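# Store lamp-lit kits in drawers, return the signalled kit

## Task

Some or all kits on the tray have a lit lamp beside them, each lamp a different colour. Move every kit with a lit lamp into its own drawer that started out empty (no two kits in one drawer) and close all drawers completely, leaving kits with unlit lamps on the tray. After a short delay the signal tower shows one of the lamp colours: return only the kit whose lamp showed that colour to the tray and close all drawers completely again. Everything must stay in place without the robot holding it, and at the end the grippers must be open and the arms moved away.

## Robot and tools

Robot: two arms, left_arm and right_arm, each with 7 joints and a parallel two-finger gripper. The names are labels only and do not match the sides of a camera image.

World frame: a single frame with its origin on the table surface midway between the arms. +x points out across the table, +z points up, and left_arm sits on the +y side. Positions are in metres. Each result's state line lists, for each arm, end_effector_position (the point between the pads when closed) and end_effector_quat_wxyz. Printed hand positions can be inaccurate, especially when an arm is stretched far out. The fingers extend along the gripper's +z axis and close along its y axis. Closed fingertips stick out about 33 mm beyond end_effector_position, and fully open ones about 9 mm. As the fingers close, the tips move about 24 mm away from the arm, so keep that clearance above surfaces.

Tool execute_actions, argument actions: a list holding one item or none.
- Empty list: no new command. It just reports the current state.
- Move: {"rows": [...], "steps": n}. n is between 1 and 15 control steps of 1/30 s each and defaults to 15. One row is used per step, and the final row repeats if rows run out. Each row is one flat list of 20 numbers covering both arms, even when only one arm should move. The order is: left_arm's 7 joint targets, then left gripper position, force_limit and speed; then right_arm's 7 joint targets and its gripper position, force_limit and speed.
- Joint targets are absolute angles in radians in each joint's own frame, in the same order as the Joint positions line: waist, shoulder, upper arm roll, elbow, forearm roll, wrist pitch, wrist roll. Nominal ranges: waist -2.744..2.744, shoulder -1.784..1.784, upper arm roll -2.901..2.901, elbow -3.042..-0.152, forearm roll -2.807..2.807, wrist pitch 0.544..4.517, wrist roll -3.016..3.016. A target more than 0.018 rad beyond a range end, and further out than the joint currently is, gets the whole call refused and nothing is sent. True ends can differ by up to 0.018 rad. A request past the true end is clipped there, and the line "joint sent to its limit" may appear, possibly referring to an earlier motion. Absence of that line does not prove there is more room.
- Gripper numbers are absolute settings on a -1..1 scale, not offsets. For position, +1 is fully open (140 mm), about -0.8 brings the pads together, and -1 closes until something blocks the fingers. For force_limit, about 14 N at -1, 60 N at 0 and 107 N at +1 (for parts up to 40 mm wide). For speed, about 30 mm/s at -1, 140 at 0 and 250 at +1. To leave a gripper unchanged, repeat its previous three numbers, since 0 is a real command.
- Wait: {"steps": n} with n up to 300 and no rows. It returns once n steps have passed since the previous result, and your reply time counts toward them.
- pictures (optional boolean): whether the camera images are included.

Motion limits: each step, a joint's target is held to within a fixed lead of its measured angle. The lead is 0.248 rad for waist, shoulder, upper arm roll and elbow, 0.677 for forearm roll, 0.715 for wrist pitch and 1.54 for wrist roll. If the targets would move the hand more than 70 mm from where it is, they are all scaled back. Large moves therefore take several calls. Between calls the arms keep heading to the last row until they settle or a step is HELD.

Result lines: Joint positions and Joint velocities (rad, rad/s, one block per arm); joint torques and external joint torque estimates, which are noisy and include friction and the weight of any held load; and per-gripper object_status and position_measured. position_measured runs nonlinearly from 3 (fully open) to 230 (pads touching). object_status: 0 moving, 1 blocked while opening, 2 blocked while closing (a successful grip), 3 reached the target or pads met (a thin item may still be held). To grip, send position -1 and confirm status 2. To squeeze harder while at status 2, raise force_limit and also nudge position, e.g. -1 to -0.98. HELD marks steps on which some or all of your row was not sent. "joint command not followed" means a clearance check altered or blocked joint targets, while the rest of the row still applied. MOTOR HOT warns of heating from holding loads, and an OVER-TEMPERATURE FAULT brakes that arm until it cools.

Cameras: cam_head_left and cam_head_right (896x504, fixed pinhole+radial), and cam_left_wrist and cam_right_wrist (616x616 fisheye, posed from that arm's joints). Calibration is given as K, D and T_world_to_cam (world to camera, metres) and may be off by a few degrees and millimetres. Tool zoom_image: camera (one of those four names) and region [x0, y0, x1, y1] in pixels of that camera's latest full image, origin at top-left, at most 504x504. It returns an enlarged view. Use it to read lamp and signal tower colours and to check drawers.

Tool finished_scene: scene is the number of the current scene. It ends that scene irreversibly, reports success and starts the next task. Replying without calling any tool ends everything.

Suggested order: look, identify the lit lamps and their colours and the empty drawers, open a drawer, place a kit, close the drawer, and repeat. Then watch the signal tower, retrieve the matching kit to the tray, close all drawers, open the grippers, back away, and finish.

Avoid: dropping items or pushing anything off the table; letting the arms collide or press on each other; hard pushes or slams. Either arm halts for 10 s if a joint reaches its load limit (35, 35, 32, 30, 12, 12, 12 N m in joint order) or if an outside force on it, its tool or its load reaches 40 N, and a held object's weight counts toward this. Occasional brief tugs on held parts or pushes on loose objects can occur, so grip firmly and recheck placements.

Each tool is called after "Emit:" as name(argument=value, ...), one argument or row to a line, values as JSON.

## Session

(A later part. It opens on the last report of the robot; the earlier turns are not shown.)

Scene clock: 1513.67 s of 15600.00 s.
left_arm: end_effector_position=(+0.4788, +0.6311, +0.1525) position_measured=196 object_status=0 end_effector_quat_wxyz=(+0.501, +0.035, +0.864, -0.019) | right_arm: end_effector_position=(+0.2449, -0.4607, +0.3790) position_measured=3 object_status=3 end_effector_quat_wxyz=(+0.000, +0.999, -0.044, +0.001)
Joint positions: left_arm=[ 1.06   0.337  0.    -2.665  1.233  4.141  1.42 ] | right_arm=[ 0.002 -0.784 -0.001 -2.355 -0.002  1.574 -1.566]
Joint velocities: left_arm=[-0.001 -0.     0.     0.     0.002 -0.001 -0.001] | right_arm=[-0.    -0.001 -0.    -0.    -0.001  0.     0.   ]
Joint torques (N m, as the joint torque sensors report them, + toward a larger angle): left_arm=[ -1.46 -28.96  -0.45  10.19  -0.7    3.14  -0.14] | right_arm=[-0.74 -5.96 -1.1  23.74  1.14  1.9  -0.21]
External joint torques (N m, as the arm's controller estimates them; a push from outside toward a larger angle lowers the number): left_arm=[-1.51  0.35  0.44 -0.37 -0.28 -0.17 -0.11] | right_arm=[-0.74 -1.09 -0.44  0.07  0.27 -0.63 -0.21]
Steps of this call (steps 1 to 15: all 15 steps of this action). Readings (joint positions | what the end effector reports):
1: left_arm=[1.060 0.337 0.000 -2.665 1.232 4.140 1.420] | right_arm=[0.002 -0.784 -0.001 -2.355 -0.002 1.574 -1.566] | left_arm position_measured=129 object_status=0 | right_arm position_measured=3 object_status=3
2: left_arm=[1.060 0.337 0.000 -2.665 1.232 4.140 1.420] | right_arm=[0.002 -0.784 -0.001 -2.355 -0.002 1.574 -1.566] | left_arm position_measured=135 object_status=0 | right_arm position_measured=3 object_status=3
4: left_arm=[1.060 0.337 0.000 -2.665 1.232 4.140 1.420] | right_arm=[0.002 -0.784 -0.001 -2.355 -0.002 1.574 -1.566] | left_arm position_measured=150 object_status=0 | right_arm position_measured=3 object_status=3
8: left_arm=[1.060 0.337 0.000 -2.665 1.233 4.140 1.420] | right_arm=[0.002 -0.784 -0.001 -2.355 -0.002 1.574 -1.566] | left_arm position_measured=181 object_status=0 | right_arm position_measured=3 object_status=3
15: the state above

Emit:
execute_actions(
  actions=[
    {"rows":[[1.012,0.349,0,-2.636,1.192,4.125,1.395,-1,0.3,0,0,-0.785,0,-2.356,0,1.571,-1.571,1,0,1]],"steps":8},
  ],
  pictures=false,
)

Emit:
execute_actions(
  actions=[
    {"rows":[[0.971,0.36,0,-2.609,1.16,4.112,1.38,-1,0.3,0,0,-0.785,0,-2.356,0,1.571,-1.571,1,0,1]],"steps":8},
  ],
  pictures=false,
)

Emit:
execute_actions(
  actions=[
    {"rows":[[0.931,0.372,0,-2.579,1.129,4.097,1.363,-1,0.3,0,0,-0.785,0,-2.356,0,1.571,-1.571,1,0,1]],"steps":8},
  ],
  pictures=false,
)

Emit:
execute_actions(
  actions=[
    {"rows":[[0.893,0.385,0,-2.547,1.102,4.082,1.347,-1,0.3,0,0,-0.785,0,-2.356,0,1.571,-1.571,1,0,1]],"steps":8},
  ],
  pictures=false,
)

Emit:
execute_actions(
  actions=[
    {"rows":[[0.859,0.399,0,-2.514,1.078,4.066,1.33,-1,0.3,0,0,-0.785,0,-2.356,0,1.571,-1.571,1,0,1]],"steps":8},
  ],
  pictures=false,
)

Emit:
execute_actions(
  actions=[
    {"rows":[[0.826,0.415,0,-2.48,1.056,4.05,1.314,-1,0.3,0,0,-0.785,0,-2.356,0,1.571,-1.571,1,0,1]],"steps":8},
  ],
  pictures=false,
)

Emit:
execute_actions(
  actions=[
    {"rows":[[0.796,0.431,0,-2.443,1.039,4.034,1.298,-1,0.3,0,0,-0.785,0,-2.356,0,1.571,-1.571,1,0,1]],"steps":8},
  ],
  pictures=false,
)

Emit:
execute_actions(
  actions=[
    {"rows":[[0.775,0.445,0,-2.414,1.028,4.022,1.288,-1,0.3,0,0,-0.785,0,-2.356,0,1.571,-1.571,1,0,1]],"steps":10},
  ],
  pictures=false,
)

Emit:
execute_actions(
  actions=[
    {"rows":[[0.766,0.45,0,-2.403,1.024,4.018,1.285,-1,0.3,0,0,-0.785,0,-2.356,0,1.571,-1.571,1,0,1]],"steps":15},
  ],
  pictures=false,
)

Scene clock: 1545.57 s of 15600.00 s.
left_arm: end_effector_position=(+0.4943, +0.6301, +0.1523) position_measured=196 object_status=2 end_effector_quat_wxyz=(+0.501, +0.037, +0.864, -0.019) | right_arm: end_effector_position=(+0.2449, -0.4607, +0.3790) position_measured=3 object_status=3 end_effector_quat_wxyz=(+0.000, +0.999, -0.044, +0.001)
Joint positions: left_arm=[ 1.016  0.347  0.002 -2.64   1.2    4.13   1.408] | right_arm=[ 0.002 -0.784 -0.001 -2.355 -0.002  1.574 -1.566]
Joint velocities: left_arm=[-0.025  0.004  0.     0.007 -0.027 -0.007 -0.028] | right_arm=[ 0.002 -0.002 -0.001  0.001  0.     0.001  0.   ]
Joint torques (N m, as the joint torque sensors report them, + toward a larger angle): left_arm=[ -0.8  -29.17  -1.61  12.27  -1.4    2.7   -0.28] | right_arm=[-0.42 -6.21 -0.75 23.6   1.18  1.94 -0.14]
External joint torques (N m, as the arm's controller estimates them; a push from outside toward a larger angle lowers the number): left_arm=[-1.08  0.73 -0.93  1.46 -0.93 -0.58 -0.25] | right_arm=[-0.46 -1.32 -0.09 -0.11  0.3  -0.59 -0.14]
Steps of this call (steps 1 to 15: the robot went on to your last target; steps 16 to 90: nothing new was sent; then 28.63 s passed at rest; steps 91 to 98: all 8 steps of this action). Readings (joint positions | what the end effector reports):
91: left_arm=[1.050 0.339 0.002 -2.660 1.226 4.140 1.419] | right_arm=[0.002 -0.784 -0.001 -2.355 -0.002 1.574 -1.566] | left_arm position_measured=196 object_status=2 | right_arm position_measured=3 object_status=3
92: left_arm=[1.038 0.343 0.002 -2.653 1.218 4.137 1.417] | right_arm=[0.002 -0.784 -0.001 -2.355 -0.002 1.574 -1.566] | left_arm position_measured=196 object_status=2 | right_arm position_measured=3 object_status=3
94: left_arm=[1.025 0.346 0.002 -2.644 1.208 4.133 1.413] | right_arm=[0.002 -0.784 -0.001 -2.355 -0.002 1.574 -1.566] | left_arm position_measured=196 object_status=2 | right_arm position_measured=3 object_status=3
98: the state above

Scene clock: 1545.83 s of 15600.00 s.
left_arm: end_effector_position=(+0.5101, +0.6291, +0.1521) position_measured=196 object_status=2 end_effector_quat_wxyz=(+0.501, +0.037, +0.865, -0.019) | right_arm: end_effector_position=(+0.2449, -0.4607, +0.3790) position_measured=3 object_status=3 end_effector_quat_wxyz=(+0.000, +0.999, -0.044, +0.001)
Joint positions: left_arm=[ 0.975  0.358  0.002 -2.613  1.168  4.118  1.394] | right_arm=[ 0.002 -0.784 -0.001 -2.355 -0.002  1.574 -1.566]
Joint velocities: left_arm=[-0.022  0.003 -0.002  0.009 -0.024 -0.008 -0.029] | right_arm=[ 0.    -0.     0.001  0.    -0.     0.     0.002]
Joint torques (N m, as the joint torque sensors report them, + toward a larger angle): left_arm=[ -1.75 -29.69  -2.39  12.97  -1.58   2.83  -0.18] | right_arm=[-0.71 -6.18 -0.93 23.27  1.19  1.84 -0.21]
External joint torques (N m, as the arm's controller estimates them; a push from outside toward a larger angle lowers the number): left_arm=[-2.06  0.94 -1.74  1.73 -1.06 -0.45 -0.15] | right_arm=[-0.75 -1.24 -0.33 -0.42  0.31 -0.68 -0.21]
Steps of this call (steps 1 to 8: all 8 steps of this action). Readings (joint positions | what the end effector reports):
1: left_arm=[1.007 0.350 0.003 -2.635 1.194 4.129 1.406] | right_arm=[0.002 -0.784 -0.001 -2.355 -0.002 1.574 -1.566] | left_arm position_measured=196 object_status=2 | right_arm position_measured=3 object_status=3
2: left_arm=[0.996 0.353 0.003 -2.627 1.186 4.126 1.404] | right_arm=[0.002 -0.784 -0.001 -2.355 -0.002 1.574 -1.566] | left_arm position_measured=196 object_status=2 | right_arm position_measured=3 object_status=3
4: left_arm=[0.983 0.357 0.003 -2.617 1.175 4.121 1.400] | right_arm=[0.002 -0.784 -0.001 -2.355 -0.002 1.574 -1.566] | left_arm position_measured=196 object_status=2 | right_arm position_measured=3 object_status=3
8: the state above

Scene clock: 1546.10 s of 15600.00 s.
left_arm: end_effector_position=(+0.5265, +0.6280, +0.1519) position_measured=196 object_status=2 end_effector_quat_wxyz=(+0.500, +0.037, +0.865, -0.019) | right_arm: end_effector_position=(+0.2449, -0.4607, +0.3790) position_measured=3 object_status=3 end_effector_quat_wxyz=(+0.000, +0.999, -0.044, +0.001)
Joint positions: left_arm=[ 0.935  0.37   0.002 -2.583  1.137  4.103  1.379] | right_arm=[ 0.002 -0.784 -0.001 -2.355 -0.002  1.574 -1.566]
Joint velocities: left_arm=[-0.022  0.003 -0.001  0.01  -0.024 -0.011 -0.032] | right_arm=[-0.001  0.002 -0.001 -0.001 -0.    -0.     0.001]
Joint torques (N m, as the joint torque sensors report them, + toward a larger angle): left_arm=[ -1.49 -29.88  -2.17  11.99  -1.57   2.73  -0.26] | right_arm=[-0.64 -6.58 -0.96 23.51  1.21  1.92 -0.21]
External joint torques (N m, as the arm's controller estimates them; a push from outside toward a larger angle lowers the number): left_arm=[-1.85  1.6  -1.54  0.35 -1.   -0.54 -0.23] | right_arm=[-0.61 -1.91 -0.25 -0.06  0.34 -0.6  -0.21]
Steps of this call (steps 1 to 8: all 8 steps of this action). Readings (joint positions | what the end effector reports):
1: left_arm=[0.966 0.361 0.004 -2.607 1.162 4.116 1.392] | right_arm=[0.002 -0.784 -0.001 -2.355 -0.002 1.574 -1.566] | left_arm position_measured=196 object_status=2 | right_arm position_measured=3 object_status=3
2: left_arm=[0.955 0.365 0.003 -2.598 1.154 4.113 1.389] | right_arm=[0.002 -0.784 -0.001 -2.355 -0.002 1.574 -1.566] | left_arm position_measured=196 object_status=2 | right_arm position_measured=3 object_status=3
4: left_arm=[0.943 0.369 0.002 -2.588 1.144 4.107 1.385] | right_arm=[0.002 -0.784 -0.001 -2.355 -0.002 1.574 -1.566] | left_arm position_measured=196 object_status=2 | right_arm position_measured=3 object_status=3
8: the state above

Scene clock: 1546.37 s of 15600.00 s.
left_arm: end_effector_position=(+0.5429, +0.6269, +0.1518) position_measured=196 object_status=2 end_effector_quat_wxyz=(+0.500, +0.037, +0.865, -0.019) | right_arm: end_effector_position=(+0.2449, -0.4607, +0.3790) position_measured=3 object_status=3 end_effector_quat_wxyz=(+0.000, +0.999, -0.044, +0.001)
Joint positions: left_arm=[ 0.897  0.384  0.002 -2.551  1.109  4.087  1.363] | right_arm=[ 0.002 -0.784 -0.001 -2.355 -0.002  1.574 -1.566]
Joint velocities: left_arm=[-0.021  0.003 -0.001  0.011 -0.021 -0.012 -0.034] | right_arm=[ 0.     0.    -0.002 -0.    -0.001 -0.     0.001]
Joint torques (N m, as the joint torque sensors report them, + toward a larger angle): left_arm=[ -2.18 -30.89  -2.88  14.17  -1.59   2.77  -0.17] | right_arm=[-0.92 -5.72 -0.69 23.85  1.2   1.87 -0.19]
External joint torques (N m, as the arm's controller estimates them; a push from outside toward a larger angle lowers the number): left_arm=[-2.51  1.37 -2.21  2.12 -0.99 -0.5  -0.14] | right_arm=[-0.93 -0.89 -0.04  0.18  0.33 -0.66 -0.19]
Steps of this call (steps 1 to 8: all 8 steps of this action). Readings (joint positions | what the end effector reports):
1: left_arm=[0.926 0.374 0.003 -2.577 1.132 4.102 1.376] | right_arm=[0.002 -0.784 -0.001 -2.355 -0.002 1.574 -1.566] | left_arm position_measured=196 object_status=2 | right_arm position_measured=3 object_status=3
2: left_arm=[0.916 0.378 0.003 -2.568 1.125 4.098 1.373] | right_arm=[0.002 -0.784 -0.001 -2.355 -0.002 1.574 -1.566] | left_arm position_measured=196 object_status=2 | right_arm position_measured=3 object_status=3
4: left_arm=[0.904 0.382 0.002 -2.557 1.116 4.091 1.369] | right_arm=[0.002 -0.784 -0.001 -2.355 -0.002 1.574 -1.566] | left_arm position_measured=196 object_status=2 | right_arm position_measured=3 object_status=3
8: the state above

Scene clock: 1546.63 s of 15600.00 s.
left_arm: end_effector_position=(+0.5588, +0.6259, +0.1516) position_measured=196 object_status=2 end_effector_quat_wxyz=(+0.500, +0.037, +0.865, -0.018) | right_arm: end_effector_position=(+0.2449, -0.4607, +0.3790) position_measured=3 object_status=3 end_effector_quat_wxyz=(+0.000, +0.999, -0.044, +0.001)
Joint positions: left_arm=[ 0.862  0.398  0.002 -2.519  1.085  4.072  1.346] | right_arm=[ 0.002 -0.784 -0.001 -2.355 -0.002  1.574 -1.566]
Joint velocities: left_arm=[-0.019  0.002 -0.002  0.013 -0.019 -0.013 -0.034] | right_arm=[-0.001 -0.001  0.001 -0.     0.001 -0.    -0.001]
Joint torques (N m, as the joint torque sensors report them, + toward a larger angle): left_arm=[ -1.5  -32.91  -2.8   13.76  -1.89   2.87  -0.17] | right_arm=[-0.62 -6.22 -0.95 23.44  1.22  1.92 -0.12]
External joint torques (N m, as the arm's controller estimates them; a push from outside toward a larger angle lowers the number): left_arm=[-1.75  0.19 -2.05  1.32 -1.26 -0.39 -0.13] | right_arm=[-0.63 -1.39 -0.32 -0.23  0.34 -0.61 -0.12]
Steps of this call (steps 1 to 8: all 8 steps of this action). Readings (joint positions | what the end effector reports):
1: left_arm=[0.889 0.387 0.003 -2.545 1.105 4.086 1.360] | right_arm=[0.002 -0.784 -0.001 -2.355 -0.002 1.574 -1.566] | left_arm position_measured=196 object_status=2 | right_arm position_measured=3 object_status=3
2: left_arm=[0.880 0.391 0.003 -2.535 1.099 4.082 1.357] | right_arm=[0.002 -0.784 -0.001 -2.355 -0.002 1.574 -1.566] | left_arm position_measured=196 object_status=2 | right_arm position_measured=3 object_status=3
4: left_arm=[0.869 0.396 0.002 -2.524 1.091 4.076 1.352] | right_arm=[0.002 -0.784 -0.001 -2.355 -0.002 1.574 -1.566] | left_arm position_measured=196 object_status=2 | right_arm position_measured=3 object_status=3
8: the state above

Scene clock: 1546.90 s of 15600.00 s.
left_arm: end_effector_position=(+0.5746, +0.6248, +0.1514) position_measured=196 object_status=2 end_effector_quat_wxyz=(+0.500, +0.037, +0.865, -0.018) | right_arm: end_effector_position=(+0.2449, -0.4607, +0.3790) position_measured=3 object_status=3 end_effector_quat_wxyz=(+0.000, +0.999, -0.044, +0.001)
Joint positions: left_arm=[ 0.829  0.413  0.002 -2.484  1.063  4.056  1.33 ] | right_arm=[ 0.002 -0.784 -0.001 -2.355 -0.002  1.574 -1.566]
Joint velocities: left_arm=[-0.019  0.003 -0.001  0.013 -0.017 -0.013 -0.034] | right_arm=[-0.     0.001  0.    -0.001 -0.    -0.    -0.001]
Joint torques (N m, as the joint torque sensors report them, + toward a larger angle): left_arm=[ -0.96 -33.17  -1.6   14.26  -1.74   2.7   -0.36] | right_arm=[-0.59 -5.89 -1.44 23.34  1.22  1.9  -0.15]
External joint torques (N m, as the arm's controller estimates them; a push from outside toward a larger angle lowers the number): left_arm=[-1.16  0.75 -0.79  1.44 -1.09 -0.55 -0.33] | right_arm=[-0.6  -1.1  -0.8  -0.3   0.35 -0.62 -0.15]
Steps of this call (steps 1 to 8: all 8 steps of this action). Readings (joint positions | what the end effector reports):
1: left_arm=[0.855 0.402 0.003 -2.511 1.082 4.070 1.344] | right_arm=[0.002 -0.784 -0.001 -2.355 -0.002 1.574 -1.566] | left_arm position_measured=196 object_status=2 | right_arm position_measured=3 object_status=3
2: left_arm=[0.846 0.406 0.003 -2.502 1.076 4.066 1.341] | right_arm=[0.002 -0.784 -0.001 -2.355 -0.002 1.574 -1.566] | left_arm position_measured=196 object_status=2 | right_arm position_measured=3 object_status=3
4: left_arm=[0.836 0.411 0.002 -2.490 1.068 4.060 1.336] | right_arm=[0.002 -0.784 -0.001 -2.355 -0.002 1.574 -1.566] | left_arm position_measured=196 object_status=2 | right_arm position_measured=3 object_status=3
8: the state above

Scene clock: 1547.17 s of 15600.00 s.
left_arm: end_effector_position=(+0.5903, +0.6237, +0.1512) position_measured=196 object_status=2 end_effector_quat_wxyz=(+0.500, +0.038, +0.865, -0.018) | right_arm: end_effector_position=(+0.2449, -0.4607, +0.3790) position_measured=3 object_status=3 end_effector_quat_wxyz=(+0.000, +0.999, -0.044, +0.001)
Joint positions: left_arm=[ 0.799  0.43   0.002 -2.448  1.045  4.04   1.314] | right_arm=[ 0.002 -0.784 -0.001 -2.355 -0.002  1.574 -1.566]
Joint velocities: left_arm=[-0.016  0.004 -0.002  0.016 -0.01  -0.015 -0.035] | right_arm=[-0.    -0.     0.     0.    -0.    -0.     0.001]
Joint torques (N m, as the joint torque sensors report them, + toward a larger angle): left_arm=[ -0.92 -33.69  -2.06  15.59  -1.65   2.83  -0.19] | right_arm=[-0.89 -5.58 -0.77 23.72  1.18  1.9  -0.15]
External joint torques (N m, as the arm's controller estimates them; a push from outside toward a larger angle lowers the number): left_arm=[-1.18  1.1  -1.28  2.34 -0.96 -0.41 -0.16] | right_arm=[-0.88 -0.77 -0.09  0.07  0.3  -0.63 -0.15]
Steps of this call (steps 1 to 8: all 8 steps of this action). Readings (joint positions | what the end effector reports):
1: left_arm=[0.823 0.418 0.003 -2.477 1.060 4.054 1.328] | right_arm=[0.002 -0.784 -0.001 -2.355 -0.002 1.574 -1.566] | left_arm position_measured=196 object_status=2 | right_arm position_measured=3 object_status=3
2: left_arm=[0.815 0.422 0.003 -2.466 1.056 4.050 1.325] | right_arm=[0.002 -0.784 -0.001 -2.355 -0.002 1.574 -1.566] | left_arm position_measured=196 object_status=2 | right_arm position_measured=3 object_status=3
4: left_arm=[0.805 0.427 0.002 -2.454 1.049 4.044 1.320] | right_arm=[0.002 -0.784 -0.001 -2.355 -0.002 1.574 -1.566] | left_arm position_measured=196 object_status=2 | right_arm position_measured=3 object_status=3
8: the state above

Scene clock: 1547.50 s of 15600.00 s.
left_arm: end_effector_position=(+0.5996, +0.6232, +0.1509) position_measured=196 object_status=2 end_effector_quat_wxyz=(+0.500, +0.037, +0.865, -0.019) | right_arm: end_effector_position=(+0.2449, -0.4607, +0.3790) position_measured=3 object_status=3 end_effector_quat_wxyz=(+0.000, +0.999, -0.044, +0.001)
Joint positions: left_arm=[ 0.783  0.442  0.002 -2.424  1.037  4.031  1.301] | right_arm=[ 0.002 -0.784 -0.001 -2.355 -0.002  1.574 -1.566]
Joint velocities: left_arm=[-0.     0.001  0.     0.     0.     0.001 -0.018] | right_arm=[-0.     0.001  0.001  0.    -0.001 -0.001 -0.001]
Joint torques (N m, as the joint torque sensors report them, + toward a larger angle): left_arm=[ -4.37 -33.2   -2.78  18.65  -2.89   1.92  -0.26] | right_arm=[-0.63 -6.02 -1.06 23.82  1.19  1.92 -0.18]
External joint torques (N m, as the arm's controller estimates them; a push from outside toward a larger angle lowers the number): left_arm=[-4.34  2.15 -1.73  5.01 -2.19 -1.33 -0.23] | right_arm=[-0.62 -1.21 -0.4   0.15  0.32 -0.61 -0.18]
Steps of this call (steps 1 to 10: all 10 steps of this action). Readings (joint positions | what the end effector reports):
1: left_arm=[0.795 0.433 0.003 -2.441 1.044 4.038 1.312] | right_arm=[0.002 -0.784 -0.001 -2.355 -0.002 1.574 -1.566] | left_arm position_measured=196 object_status=2 | right_arm position_measured=3 object_status=3
2: left_arm=[0.789 0.437 0.002 -2.433 1.040 4.035 1.310] | right_arm=[0.002 -0.784 -0.001 -2.355 -0.002 1.574 -1.566] | left_arm position_measured=196 object_status=2 | right_arm position_measured=3 object_status=3
4: left_arm=[0.783 0.441 0.002 -2.425 1.037 4.032 1.306] | right_arm=[0.002 -0.784 -0.001 -2.355 -0.002 1.574 -1.566] | left_arm position_measured=196 object_status=2 | right_arm position_measured=3 object_status=3
8: left_arm=[0.783 0.442 0.002 -2.424 1.037 4.031 1.302] | right_arm=[0.002 -0.784 -0.001 -2.355 -0.002 1.574 -1.566] | left_arm position_measured=196 object_status=2 | right_arm position_measured=3 object_status=3
10: the state above

Scene clock: 1557.87 s of 15600.00 s.
left_arm: end_effector_position=(+0.5995, +0.6232, +0.1509) position_measured=196 object_status=2 end_effector_quat_wxyz=(+0.501, +0.036, +0.865, -0.021) | right_arm: end_effector_position=(+0.2449, -0.4607, +0.3790) position_measured=3 object_status=3 end_effector_quat_wxyz=(+0.000, +0.999, -0.044, +0.001)
Joint positions: left_arm=[ 0.78   0.444  0.006 -2.423  1.039  4.035  1.296] | right_arm=[ 0.002 -0.784 -0.001 -2.355 -0.002  1.574 -1.566]
Joint velocities: left_arm=[ 0.    -0.001  0.002 -0.001 -0.     0.    -0.   ] | right_arm=[ 0.001  0.    -0.001 -0.    -0.001  0.    -0.   ]
Joint torques (N m, as the joint torque sensors report them, + toward a larger angle): left_arm=[ -1.09 -34.5   -1.88  15.63  -1.04   2.71   0.01] | right_arm=[-0.89 -5.99 -1.12 24.14  1.17  1.93 -0.14]
External joint torques (N m, as the arm's controller estimates them; a push from outside toward a larger angle lowers the number): left_arm=[-1.07  1.04 -0.88  1.98 -0.33 -0.55  0.03] | right_arm=[-0.92 -1.12 -0.46  0.44  0.29 -0.61 -0.13]
FORCE FAULT: contact force on the left arm reached its limit, and that arm stopped for 10 seconds. The contact can be on any part of that arm, not only on its tool. That arm's remaining commands of this call were not run. That arm holds still and accepts commands again. Move the arm away from the contact; if what it grips holds it there, let go first. Pushing or pulling that hard again can fault the arm again.
The stop of the left arm began at step 11 of this call (marked STOPPED below). From that step on that arm followed nothing that you had sent. 5 of its steps, steps kept back included, did not run and will not run. Nothing is kept back now, and the robot has no last target.
Steps of this call (steps 1 to 15: all 15 steps of this action; steps 16 to 311: the stop continued). Readings (joint positions | what the end effector reports):
1: left_arm=[0.781 0.443 0.003 -2.422 1.037 4.031 1.300] | right_arm=[0.002 -0.784 -0.001 -2.355 -0.002 1.574 -1.566] | left_arm position_measured=196 object_status=2 | right_arm position_measured=3 object_status=3
2: left_arm=[0.780 0.444 0.004 -2.420 1.037 4.031 1.299] | right_arm=[0.002 -0.784 -0.001 -2.355 -0.002 1.574 -1.566] | left_arm position_measured=196 object_status=2 | right_arm position_measured=3 object_status=3
4: left_arm=[0.779 0.445 0.004 -2.419 1.037 4.031 1.298] | right_arm=[0.002 -0.784 -0.001 -2.355 -0.002 1.574 -1.566] | left_arm position_measured=196 object_status=2 | right_arm position_measured=3 object_status=3
8: left_arm=[0.778 0.445 0.005 -2.419 1.037 4.031 1.296] | right_arm=[0.002 -0.784 -0.001 -2.355 -0.002 1.574 -1.566] | left_arm position_measured=196 object_status=2 | right_arm position_measured=3 object_status=3
11: left_arm=[0.780 0.444 0.006 -2.422 1.039 4.034 1.296] | right_arm=[0.002 -0.784 -0.001 -2.355 -0.002 1.574 -1.566] | left_arm position_measured=196 object_status=2 | right_arm position_measured=3 object_status=3 STOPPED (the left arm)
311: the state above

Emit:
execute_actions(
  actions=[
    {"rows":[[0.783,0.442,0,-2.424,1.038,4.033,1.296,0,0,1,0,-0.785,0,-2.356,0,1.571,-1.571,1,0,1]],"steps":10},
  ],
  pictures=false,
)

Emit:
execute_actions(
  actions=[
    {"rows":[[0.8315,0.4125,0,-2.488,1.067,4.06,1.3,0,0,1,0,-0.785,0,-2.356,0,1.571,-1.571,1,0,1]],"steps":12},
  ],
  pictures=false,
)

Emit:
execute_actions(
  actions=[
    {"rows":[[0.846,0.327,0,-2.4866,1.144,4.018,1.22,0,0,1,0,-0.785,0,-2.356,0,1.571,-1.571,1,0,1]],"steps":15},
  ],
  pictures=false,
)

Emit:
execute_actions(
  actions=[
    {"steps":15},
  ],
)

Scene clock: 1592.83 s of 15600.00 s.
left_arm: end_effector_position=(+0.5999, +0.6213, +0.1511) position_measured=129 object_status=0 end_effector_quat_wxyz=(+0.501, +0.037, +0.864, -0.022) | right_arm: end_effector_position=(+0.2449, -0.4607, +0.3790) position_measured=3 object_status=3 end_effector_quat_wxyz=(+0.000, +0.999, -0.044, +0.001)
Joint positions: left_arm=[ 0.781  0.443  0.003 -2.424  1.039  4.035  1.296] | right_arm=[ 0.002 -0.784 -0.001 -2.355 -0.002  1.574 -1.566]
Joint velocities: left_arm=[ 0.001  0.     0.001 -0.001  0.002 -0.001  0.002] | right_arm=[-0.002  0.    -0.     0.001 -0.    -0.     0.   ]
Joint torques (N m, as the joint torque sensors report them, + toward a larger angle): left_arm=[  0.11 -35.79  -2.68  12.72  -0.79   2.99   0.09] | right_arm=[-0.46 -6.21 -1.24 23.43  1.18  1.91 -0.19]
External joint torques (N m, as the arm's controller estimates them; a push from outside toward a larger angle lowers the number): left_arm=[-0.03 -0.45 -1.78 -0.86 -0.08 -0.24  0.11] | right_arm=[-0.41 -1.33 -0.52 -0.29  0.31 -0.63 -0.19]
Steps of this call (steps 1 to 90: nothing new was sent; then 31.63 s passed at rest; steps 91 to 100: all 10 steps of this action). Readings (joint positions | what the end effector reports):
91: left_arm=[0.781 0.443 0.006 -2.424 1.039 4.035 1.296] | right_arm=[0.002 -0.784 -0.001 -2.355 -0.002 1.574 -1.566] | left_arm position_measured=196 object_status=0 | right_arm position_measured=3 object_status=3
92: left_arm=[0.781 0.443 0.006 -2.424 1.039 4.035 1.296] | right_arm=[0.002 -0.784 -0.001 -2.355 -0.002 1.574 -1.566] | left_arm position_measured=192 object_status=0 | right_arm position_measured=3 object_status=3
94: left_arm=[0.781 0.443 0.004 -2.424 1.039 4.035 1.296] | right_arm=[0.002 -0.784 -0.001 -2.355 -0.002 1.574 -1.566] | left_arm position_measured=165 object_status=0 | right_arm position_measured=3 object_status=3
98: left_arm=[0.781 0.443 0.003 -2.424 1.039 4.035 1.296] | right_arm=[0.002 -0.784 -0.001 -2.355 -0.002 1.574 -1.566] | left_arm position_measured=129 object_status=0 | right_arm position_measured=3 object_status=3
100: the state above

Scene clock: 1593.23 s of 15600.00 s.
left_arm: end_effector_position=(+0.5744, +0.6227, +0.1494) position_measured=129 object_status=3 end_effector_quat_wxyz=(+0.498, +0.022, +0.867, -0.029) | right_arm: end_effector_position=(+0.2449, -0.4607, +0.3790) position_measured=3 object_status=3 end_effector_quat_wxyz=(+0.000, +0.999, -0.044, +0.001)
Joint positions: left_arm=[ 0.829  0.415  0.    -2.486  1.063  4.054  1.296] | right_arm=[ 0.002 -0.784 -0.001 -2.355 -0.002  1.574 -1.566]
Joint velocities: left_arm=[-0.001 -0.004 -0.    -0.004  0.007  0.011  0.   ] | right_arm=[-0.    -0.     0.     0.002  0.    -0.     0.001]
Joint torques (N m, as the joint torque sensors report them, + toward a larger angle): left_arm=[  1.32 -35.43  -1.35  10.79   0.29   3.94   0.21] | right_arm=[-0.76 -6.16 -1.07 23.1   1.22  1.84 -0.2 ]
External joint torques (N m, as the arm's controller estimates them; a push from outside toward a larger angle lowers the number): left_arm=[ 1.36 -1.38 -0.3  -2.25  0.92  0.67  0.23] | right_arm=[-0.74 -1.2  -0.37 -0.67  0.34 -0.7  -0.2 ]
Steps of this call (steps 1 to 12: all 12 steps of this action). Readings (joint positions | what the end effector reports):
1: left_arm=[0.790 0.436 -0.001 -2.438 1.044 4.038 1.296] | right_arm=[0.002 -0.784 -0.001 -2.355 -0.002 1.574 -1.566] | left_arm position_measured=129 object_status=0 | right_arm position_measured=3 object_status=3
2: left_arm=[0.801 0.428 -0.002 -2.456 1.050 4.042 1.296] | right_arm=[0.002 -0.784 -0.001 -2.355 -0.002 1.574 -1.566] | left_arm position_measured=129 object_status=0 | right_arm position_measured=3 object_status=3
4: left_arm=[0.819 0.420 -0.000 -2.474 1.056 4.046 1.296] | right_arm=[0.002 -0.784 -0.001 -2.355 -0.002 1.574 -1.566] | left_arm position_measured=129 object_status=3 | right_arm position_measured=3 object_status=3
8: left_arm=[0.829 0.416 0.000 -2.485 1.061 4.052 1.296] | right_arm=[0.002 -0.784 -0.001 -2.355 -0.002 1.574 -1.566] | left_arm position_measured=129 object_status=3 | right_arm position_measured=3 object_status=3
12: the state above

Scene clock: 1593.73 s of 15600.00 s.
left_arm: end_effector_position=(+0.5737, +0.6229, +0.1821) position_measured=129 object_status=3 end_effector_quat_wxyz=(+0.501, +0.043, +0.864, -0.018) | right_arm: end_effector_position=(+0.2449, -0.4607, +0.3790) position_measured=3 object_status=3 end_effector_quat_wxyz=(+0.000, +0.999, -0.044, +0.001)
Joint positions: left_arm=[ 0.843  0.328  0.    -2.485  1.14   4.024  1.24 ] | right_arm=[ 0.002 -0.784 -0.001 -2.355 -0.002  1.574 -1.566]
Joint velocities: left_arm=[ 0.002 -0.001  0.001 -0.001  0.01  -0.012 -0.045] | right_arm=[ 0.001  0.001  0.    -0.     0.001  0.001 -0.001]
Joint torques (N m, as the joint torque sensors report them, + toward a larger angle): left_arm=[  0.69 -33.85  -1.27  12.92   0.11   2.65  -0.3 ] | right_arm=[-0.83 -6.26 -0.84 23.49  1.23  1.91 -0.15]
External joint torques (N m, as the arm's controller estimates them; a push from outside toward a larger angle lowers the number): left_arm=[ 0.51 -1.06 -0.56 -1.41  1.05 -0.55 -0.28] | right_arm=[-0.86 -1.43 -0.2  -0.18  0.35 -0.62 -0.15]
Steps of this call (steps 1 to 15: all 15 steps of this action). Readings (joint positions | what the end effector reports):
1: left_arm=[0.832 0.401 0.000 -2.490 1.081 4.046 1.289] | right_arm=[0.002 -0.784 -0.001 -2.355 -0.002 1.574 -1.566] | left_arm position_measured=129 object_status=3 | right_arm position_measured=3 object_status=3
2: left_arm=[0.835 0.380 0.000 -2.491 1.096 4.041 1.283] | right_arm=[0.002 -0.784 -0.001 -2.355 -0.002 1.574 -1.566] | left_arm position_measured=129 object_status=3 | right_arm position_measured=3 object_status=3
4: left_arm=[0.840 0.346 0.000 -2.487 1.115 4.036 1.272] | right_arm=[0.002 -0.784 -0.001 -2.355 -0.002 1.574 -1.566] | left_arm position_measured=129 object_status=3 | right_arm position_measured=3 object_status=3
8: left_arm=[0.843 0.328 0.000 -2.485 1.132 4.030 1.256] | right_arm=[0.002 -0.784 -0.001 -2.355 -0.002 1.574 -1.566] | left_arm position_measured=129 object_status=3 | right_arm position_measured=3 object_status=3
15: the state above

Scene clock: 1594.23 s of 15600.00 s.
left_arm: end_effector_position=(+0.5734, +0.6228, +0.1814) position_measured=129 object_status=3 end_effector_quat_wxyz=(+0.500, +0.038, +0.865, -0.020) | right_arm: end_effector_position=(+0.2449, -0.4607, +0.3790) position_measured=3 object_status=3 end_effector_quat_wxyz=(+0.000, +0.999, -0.044, +0.001)
Joint positions: left_arm=[ 0.843  0.328  0.    -2.485  1.141  4.022  1.229] | right_arm=[ 0.002 -0.784 -0.001 -2.355 -0.002  1.574 -1.566]
Joint velocities: left_arm=[-0.001  0.001  0.     0.    -0.    -0.001 -0.009] | right_arm=[-0.001  0.001  0.     0.001 -0.    -0.001  0.001]
Joint torques (N m, as the joint torque sensors report them, + toward a larger angle): left_arm=[  0.78 -33.38  -0.27  12.8    0.     2.58  -0.3 ] | right_arm=[-1.11 -5.86 -1.05 23.41  1.22  1.93 -0.21]
External joint torques (N m, as the arm's controller estimates them; a push from outside toward a larger angle lowers the number): left_arm=[ 0.77 -0.79  0.58 -1.45  0.91 -0.6  -0.28] | right_arm=[-1.07 -1.02 -0.33 -0.27  0.35 -0.6  -0.21]
Steps of this call (steps 1 to 15: the robot went on to your last target). Readings (joint positions | what the end effector reports):
1: left_arm=[0.843 0.328 0.000 -2.485 1.140 4.024 1.239] | right_arm=[0.002 -0.784 -0.001 -2.355 -0.002 1.574 -1.566] | left_arm position_measured=129 object_status=3 | right_arm position_measured=3 object_status=3
2: left_arm=[0.843 0.328 0.000 -2.485 1.140 4.023 1.238] | right_arm=[0.002 -0.784 -0.001 -2.355 -0.002 1.574 -1.566] | left_arm position_measured=129 object_status=3 | right_arm position_measured=3 object_status=3
4: left_arm=[0.843 0.328 0.000 -2.485 1.141 4.023 1.235] | right_arm=[0.002 -0.784 -0.001 -2.355 -0.002 1.574 -1.566] | left_arm position_measured=129 object_status=3 | right_arm position_measured=3 object_status=3
8: left_arm=[0.843 0.328 0.000 -2.485 1.141 4.023 1.232] | right_arm=[0.002 -0.784 -0.001 -2.355 -0.002 1.574 -1.566] | left_arm position_measured=129 object_status=3 | right_arm position_measured=3 object_status=3
15: the state above
camera_calibration (this result's frames):
cam_left_wrist: T_world_to_cam=[[0.212757, 0.970565, 0.112861, -0.738687], [0.0746755, -0.131319, 0.988524, -0.127233], [0.974247, -0.201887, -0.100416, -0.22413], [0, 0, 0, 1]] pos_world=[0.38502, 0.654987, 0.186636]
cam_right_wrist: T_world_to_cam=[[-0.0904825, -0.995753, 0.0169985, -0.445917], [-0.917806, 0.0900008, 0.386694, 0.111021], [-0.386582, 0.0193878, -0.922051, 0.629273], [0, 0, 0, 1]] pos_world=[0.304814, -0.466216, 0.544871]

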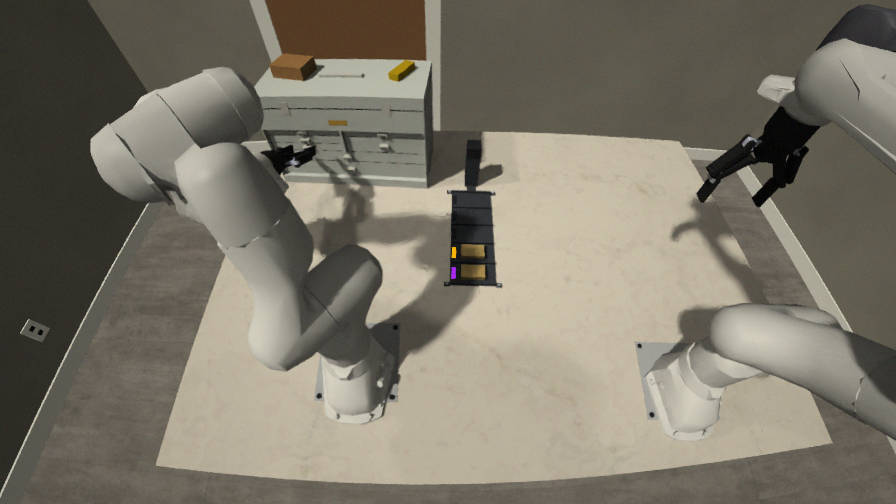

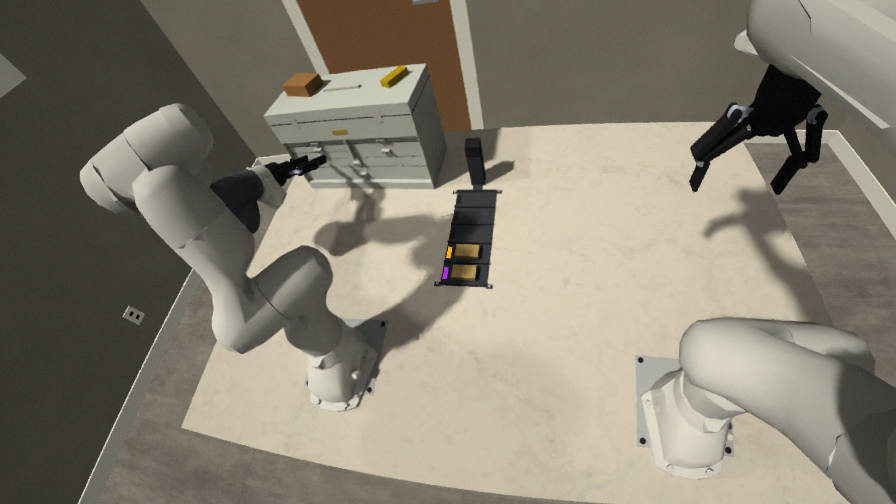

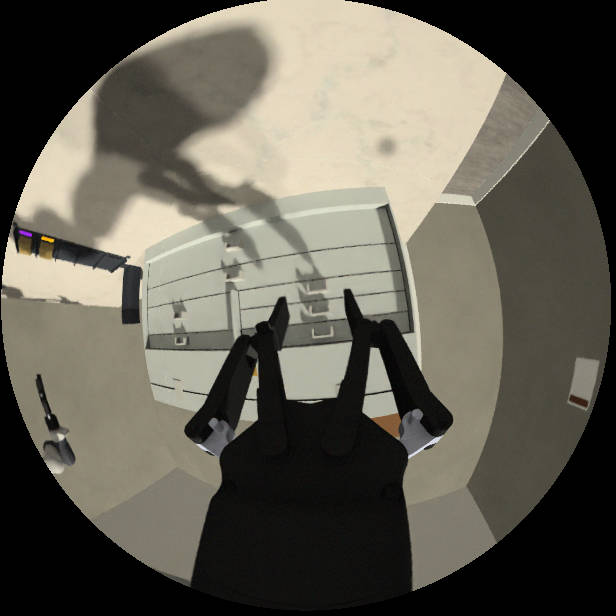

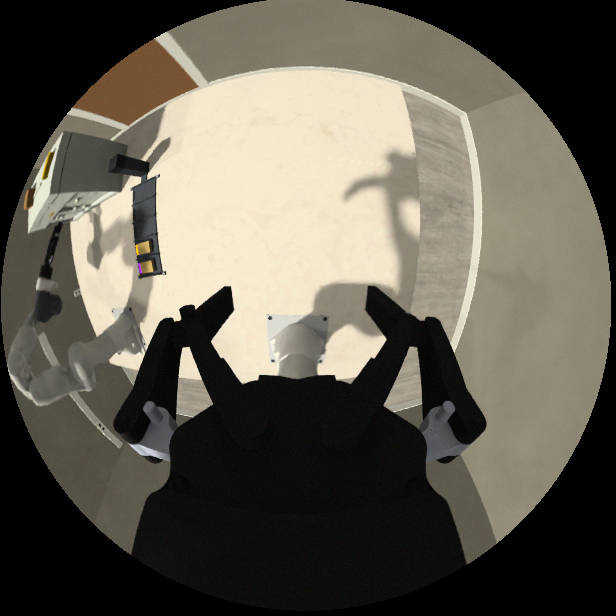

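Looks shut. Approach L2 and grip.

Emit:
execute_actions(
  actions=[
    {"rows":[[0.814,0.346,0,-2.451,1.12,4.001,1.204,0,0,1,0,-0.785,0,-2.356,0,1.571,-1.571,1,0,1]],"steps":10},
  ],
  pictures=false,
)

Emit:
execute_actions(
  actions=[
    {"rows":[[0.785,0.364,0,-2.415,1.102,3.984,1.189,0,0,1,0,-0.785,0,-2.356,0,1.571,-1.571,1,0,1]],"steps":15},
  ],
  pictures=false,
)

Emit:
execute_actions(
  actions=[
    {"steps":10},
  ],
  pictures=false,
)

Emit:
execute_actions(
  actions=[
    {"rows":[[0.787,0.362,0,-2.4166,1.105,3.988,1.196,-1,0.3,0,0,-0.785,0,-2.356,0,1.571,-1.571,1,0,1]],"steps":15},
  ],
)

Scene clock: 1602.60 s of 15600.00 s.
left_arm: end_effector_position=(+0.5872, +0.6231, +0.1818) position_measured=129 object_status=3 end_effector_quat_wxyz=(+0.500, +0.038, +0.865, -0.019) | right_arm: end_effector_position=(+0.2449, -0.4607, +0.3790) position_measured=3 object_status=3 end_effector_quat_wxyz=(+0.000, +0.999, -0.044, +0.001)
Joint positions: left_arm=[ 0.817  0.344  0.001 -2.453  1.124  4.008  1.216] | right_arm=[ 0.002 -0.784 -0.001 -2.355 -0.002  1.574 -1.566]
Joint velocities: left_arm=[-0.     0.004  0.     0.005 -0.013 -0.014 -0.018] | right_arm=[-0.001 -0.    -0.002 -0.001 -0.001  0.     0.   ]
Joint torques (N m, as the joint torque sensors report them, + toward a larger angle): left_arm=[ -2.08 -31.28  -1.02  14.54  -1.5    2.65  -0.22] | right_arm=[-0.74 -5.74 -0.93 23.94  1.21  1.9  -0.22]
External joint torques (N m, as the arm's controller estimates them; a push from outside toward a larger angle lowers the number): left_arm=[-2.11  2.27 -0.16 -0.05 -0.57 -0.54 -0.2 ] | right_arm=[-0.69 -0.91 -0.21  0.26  0.35 -0.63 -0.22]
Steps of this call (steps 1 to 15: the robot went on to your last target; steps 16 to 90: nothing new was sent; then 5.03 s passed at rest; steps 91 to 100: all 10 steps of this action). Readings (joint positions | what the end effector reports):
91: left_arm=[0.838 0.332 0.002 -2.478 1.137 4.020 1.225] | right_arm=[0.002 -0.784 -0.001 -2.355 -0.002 1.574 -1.566] | left_arm position_measured=129 object_status=3 | right_arm position_measured=3 object_status=3
92: left_arm=[0.832 0.337 0.002 -2.469 1.134 4.017 1.224] | right_arm=[0.002 -0.784 -0.001 -2.355 -0.002 1.574 -1.566] | left_arm position_measured=129 object_status=3 | right_arm position_measured=3 object_status=3
94: left_arm=[0.822 0.341 0.001 -2.459 1.129 4.013 1.221] | right_arm=[0.002 -0.784 -0.001 -2.355 -0.002 1.574 -1.566] | left_arm position_measured=129 object_status=3 | right_arm position_measured=3 object_status=3
98: left_arm=[0.817 0.343 0.001 -2.454 1.125 4.009 1.217] | right_arm=[0.002 -0.784 -0.001 -2.355 -0.002 1.574 -1.566] | left_arm position_measured=129 object_status=3 | right_arm position_measured=3 object_status=3
100: the state above

Scene clock: 1603.10 s of 15600.00 s.
left_arm: end_effector_position=(+0.6028, +0.6225, +0.1816) position_measured=129 object_status=3 end_effector_quat_wxyz=(+0.500, +0.037, +0.865, -0.019) | right_arm: end_effector_position=(+0.2449, -0.4607, +0.3790) position_measured=3 object_status=3 end_effector_quat_wxyz=(+0.000, +0.999, -0.044, +0.001)
Joint positions: left_arm=[ 0.788  0.362  0.001 -2.417  1.105  3.989  1.2  ] | right_arm=[ 0.002 -0.784 -0.001 -2.355 -0.002  1.574 -1.566]
Joint velocities: left_arm=[-0.     0.    -0.001  0.    -0.001 -0.005 -0.013] | right_arm=[ 0.    -0.001 -0.001 -0.001 -0.    -0.    -0.001]
Joint torques (N m, as the joint torque sensors report them, + toward a larger angle): left_arm=[ -1.77 -33.18  -1.16  15.63  -1.52   2.59  -0.35] | right_arm=[-0.51 -5.88 -1.3  23.58  1.21  1.92 -0.2 ]
External joint torques (N m, as the arm's controller estimates them; a push from outside toward a larger angle lowers the number): left_arm=[-1.63  1.36 -0.12  0.61 -0.57 -0.59 -0.32] | right_arm=[-0.46 -1.05 -0.57 -0.08  0.35 -0.6  -0.2 ]
Steps of this call (steps 1 to 15: all 15 steps of this action). Readings (joint positions | what the end effector reports):
1: left_arm=[0.812 0.348 0.003 -2.444 1.120 4.005 1.214] | right_arm=[0.002 -0.784 -0.001 -2.355 -0.002 1.574 -1.566] | left_arm position_measured=129 object_status=3 | right_arm position_measured=3 object_status=3
2: left_arm=[0.805 0.353 0.003 -2.434 1.116 4.001 1.212] | right_arm=[0.002 -0.784 -0.001 -2.355 -0.002 1.574 -1.566] | left_arm position_measured=129 object_status=3 | right_arm position_measured=3 object_status=3
4: left_arm=[0.794 0.358 0.001 -2.424 1.111 3.997 1.209] | right_arm=[0.002 -0.784 -0.001 -2.355 -0.002 1.574 -1.566] | left_arm position_measured=129 object_status=3 | right_arm position_measured=3 object_status=3
8: left_arm=[0.788 0.361 0.001 -2.418 1.107 3.992 1.204] | right_arm=[0.002 -0.784 -0.001 -2.355 -0.002 1.574 -1.566] | left_arm position_measured=129 object_status=3 | right_arm position_measured=3 object_status=3
15: the state above

Scene clock: 1603.43 s of 15600.00 s.
left_arm: end_effector_position=(+0.6028, +0.6227, +0.1814) position_measured=129 object_status=3 end_effector_quat_wxyz=(+0.500, +0.035, +0.865, -0.020) | right_arm: end_effector_position=(+0.2449, -0.4607, +0.3790) position_measured=3 object_status=3 end_effector_quat_wxyz=(+0.000, +0.999, -0.044, +0.001)
Joint positions: left_arm=[ 0.788  0.362  0.001 -2.417  1.105  3.988  1.197] | right_arm=[ 0.002 -0.784 -0.001 -2.355 -0.002  1.574 -1.566]
Joint velocities: left_arm=[-0.    -0.001  0.001 -0.    -0.001 -0.001 -0.003] | right_arm=[ 0.    -0.002  0.     0.     0.    -0.    -0.001]
Joint torques (N m, as the joint torque sensors report them, + toward a larger angle): left_arm=[ -2.1  -33.29  -0.93  14.93  -1.51   2.59  -0.24] | right_arm=[-0.71 -6.   -0.99 24.    1.25  1.84 -0.16]
External joint torques (N m, as the arm's controller estimates them; a push from outside toward a larger angle lowers the number): left_arm=[-2.1   1.25 -0.01 -0.11 -0.53 -0.59 -0.21] | right_arm=[-0.75 -0.99 -0.37  0.26  0.37 -0.69 -0.16]
Steps of this call (steps 1 to 10: the robot went on to your last target). Readings (joint positions | what the end effector reports):
1: left_arm=[0.788 0.362 0.001 -2.417 1.105 3.989 1.199] | right_arm=[0.002 -0.784 -0.001 -2.355 -0.002 1.574 -1.566] | left_arm position_measured=129 object_status=3 | right_arm position_measured=3 object_status=3
2: left_arm=[0.788 0.362 0.001 -2.417 1.105 3.989 1.199] | right_arm=[0.002 -0.784 -0.001 -2.355 -0.002 1.574 -1.566] | left_arm position_measured=129 object_status=3 | right_arm position_measured=3 object_status=3
4: left_arm=[0.788 0.362 0.001 -2.417 1.105 3.989 1.198] | right_arm=[0.002 -0.784 -0.001 -2.355 -0.002 1.574 -1.566] | left_arm position_measured=129 object_status=3 | right_arm position_measured=3 object_status=3
8: left_arm=[0.788 0.362 0.001 -2.417 1.105 3.988 1.197] | right_arm=[0.002 -0.784 -0.001 -2.355 -0.002 1.574 -1.566] | left_arm position_measured=129 object_status=3 | right_arm position_measured=3 object_status=3
10: the state above

Scene clock: 1603.93 s of 15600.00 s.
left_arm: end_effector_position=(+0.6028, +0.6231, +0.1815) position_measured=195 object_status=0 end_effector_quat_wxyz=(+0.500, +0.035, +0.865, -0.019) | right_arm: end_effector_position=(+0.2449, -0.4607, +0.3790) position_measured=3 object_status=3 end_effector_quat_wxyz=(+0.000, +0.999, -0.044, +0.001)
Joint positions: left_arm=[ 0.788  0.362  0.001 -2.416  1.104  3.988  1.197] | right_arm=[ 0.002 -0.784 -0.001 -2.355 -0.002  1.574 -1.566]
Joint velocities: left_arm=[-0.     0.002 -0.002 -0.    -0.    -0.     0.   ] | right_arm=[ 0.    -0.     0.    -0.001  0.     0.    -0.   ]
Joint torques (N m, as the joint torque sensors report them, + toward a larger angle): left_arm=[ -1.24 -35.12  -2.16  14.12  -0.61   3.18  -0.02] | right_arm=[-0.53 -5.84 -1.03 23.23  1.2   1.92 -0.14]
External joint torques (N m, as the arm's controller estimates them; a push from outside toward a larger angle lowers the number): left_arm=[-1.13 -0.6  -1.14 -0.94  0.36 -0.01  0.  ] | right_arm=[-0.54 -1.05 -0.36 -0.37  0.33 -0.6  -0.14]
Steps of this call (steps 1 to 15: all 15 steps of this action). Readings (joint positions | what the end effector reports):
1: left_arm=[0.788 0.362 0.001 -2.417 1.105 3.988 1.197] | right_arm=[0.002 -0.784 -0.001 -2.355 -0.002 1.574 -1.566] | left_arm position_measured=129 object_status=0 | right_arm position_measured=3 object_status=3
2: left_arm=[0.788 0.362 0.001 -2.417 1.105 3.988 1.197] | right_arm=[0.002 -0.784 -0.001 -2.355 -0.002 1.574 -1.566] | left_arm position_measured=135 object_status=0 | right_arm position_measured=3 object_status=3
4: left_arm=[0.788 0.362 0.001 -2.417 1.105 3.988 1.197] | right_arm=[0.002 -0.784 -0.001 -2.355 -0.002 1.574 -1.566] | left_arm position_measured=150 object_status=0 | right_arm position_measured=3 object_status=3
8: left_arm=[0.788 0.362 0.001 -2.416 1.104 3.988 1.197] | right_arm=[0.002 -0.784 -0.001 -2.355 -0.002 1.574 -1.566] | left_arm position_measured=181 object_status=0 | right_arm position_measured=3 object_status=3
15: the state above
camera_calibration (this result's frames):
cam_left_wrist: T_world_to_cam=[[0.206298, 0.972157, 0.111137, -0.742036], [0.0762661, -0.12921, 0.98868, -0.131768], [0.975513, -0.195487, -0.100798, -0.257308], [0, 0, 0, 1]] pos_world=[0.414137, 0.654049, 0.186808]
cam_right_wrist: T_world_to_cam=[[-0.0904824, -0.995753, 0.0169985, -0.445917], [-0.917806, 0.0900008, 0.386694, 0.111021], [-0.386582, 0.0193878, -0.922051, 0.629273], [0, 0, 0, 1]] pos_world=[0.304814, -0.466216, 0.544871]

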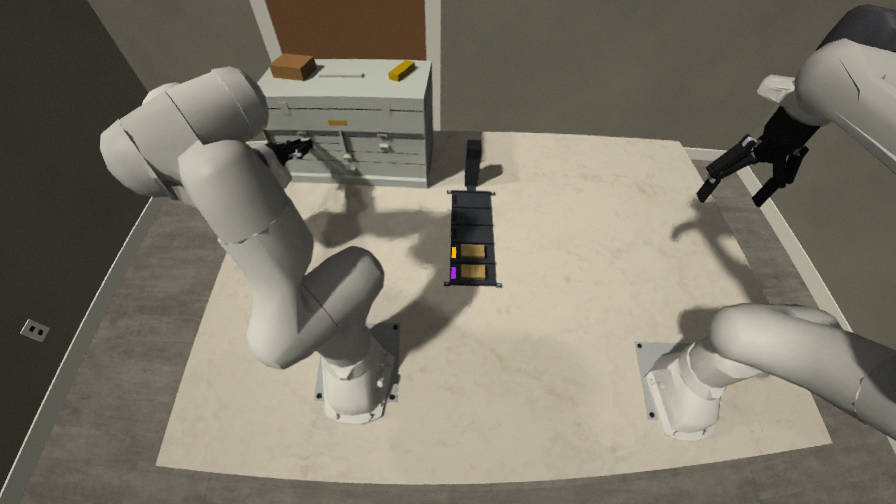

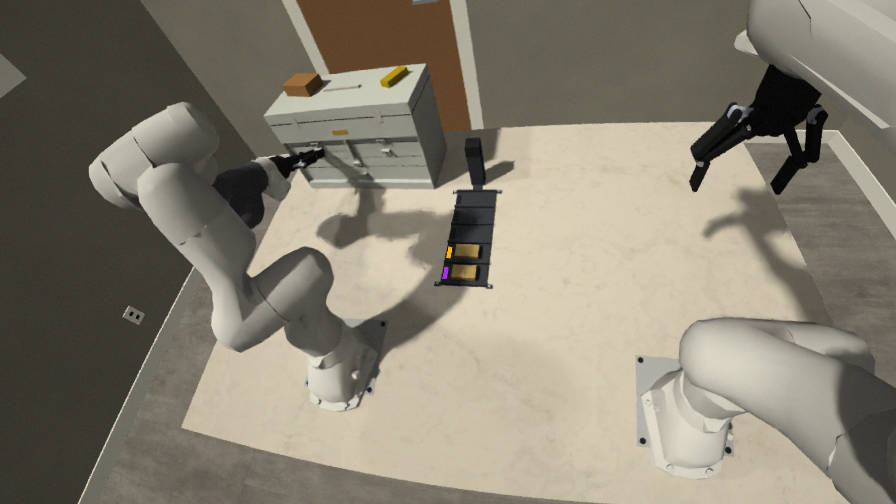

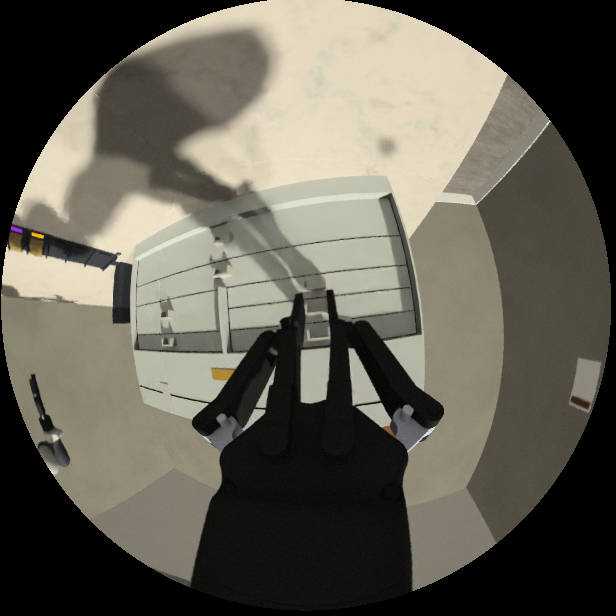

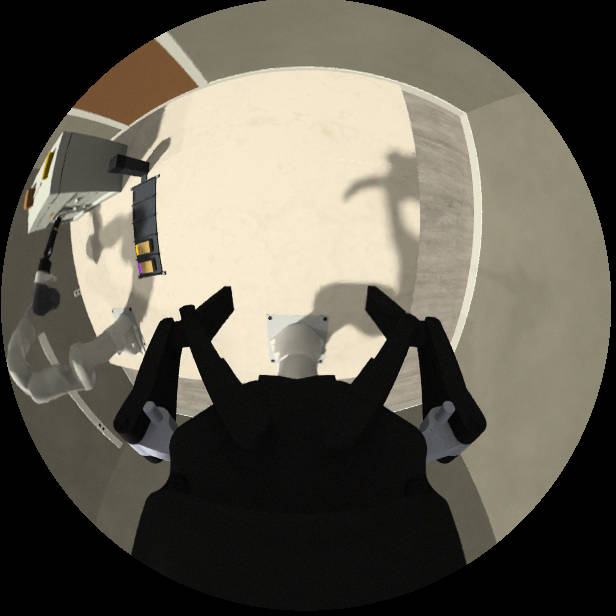

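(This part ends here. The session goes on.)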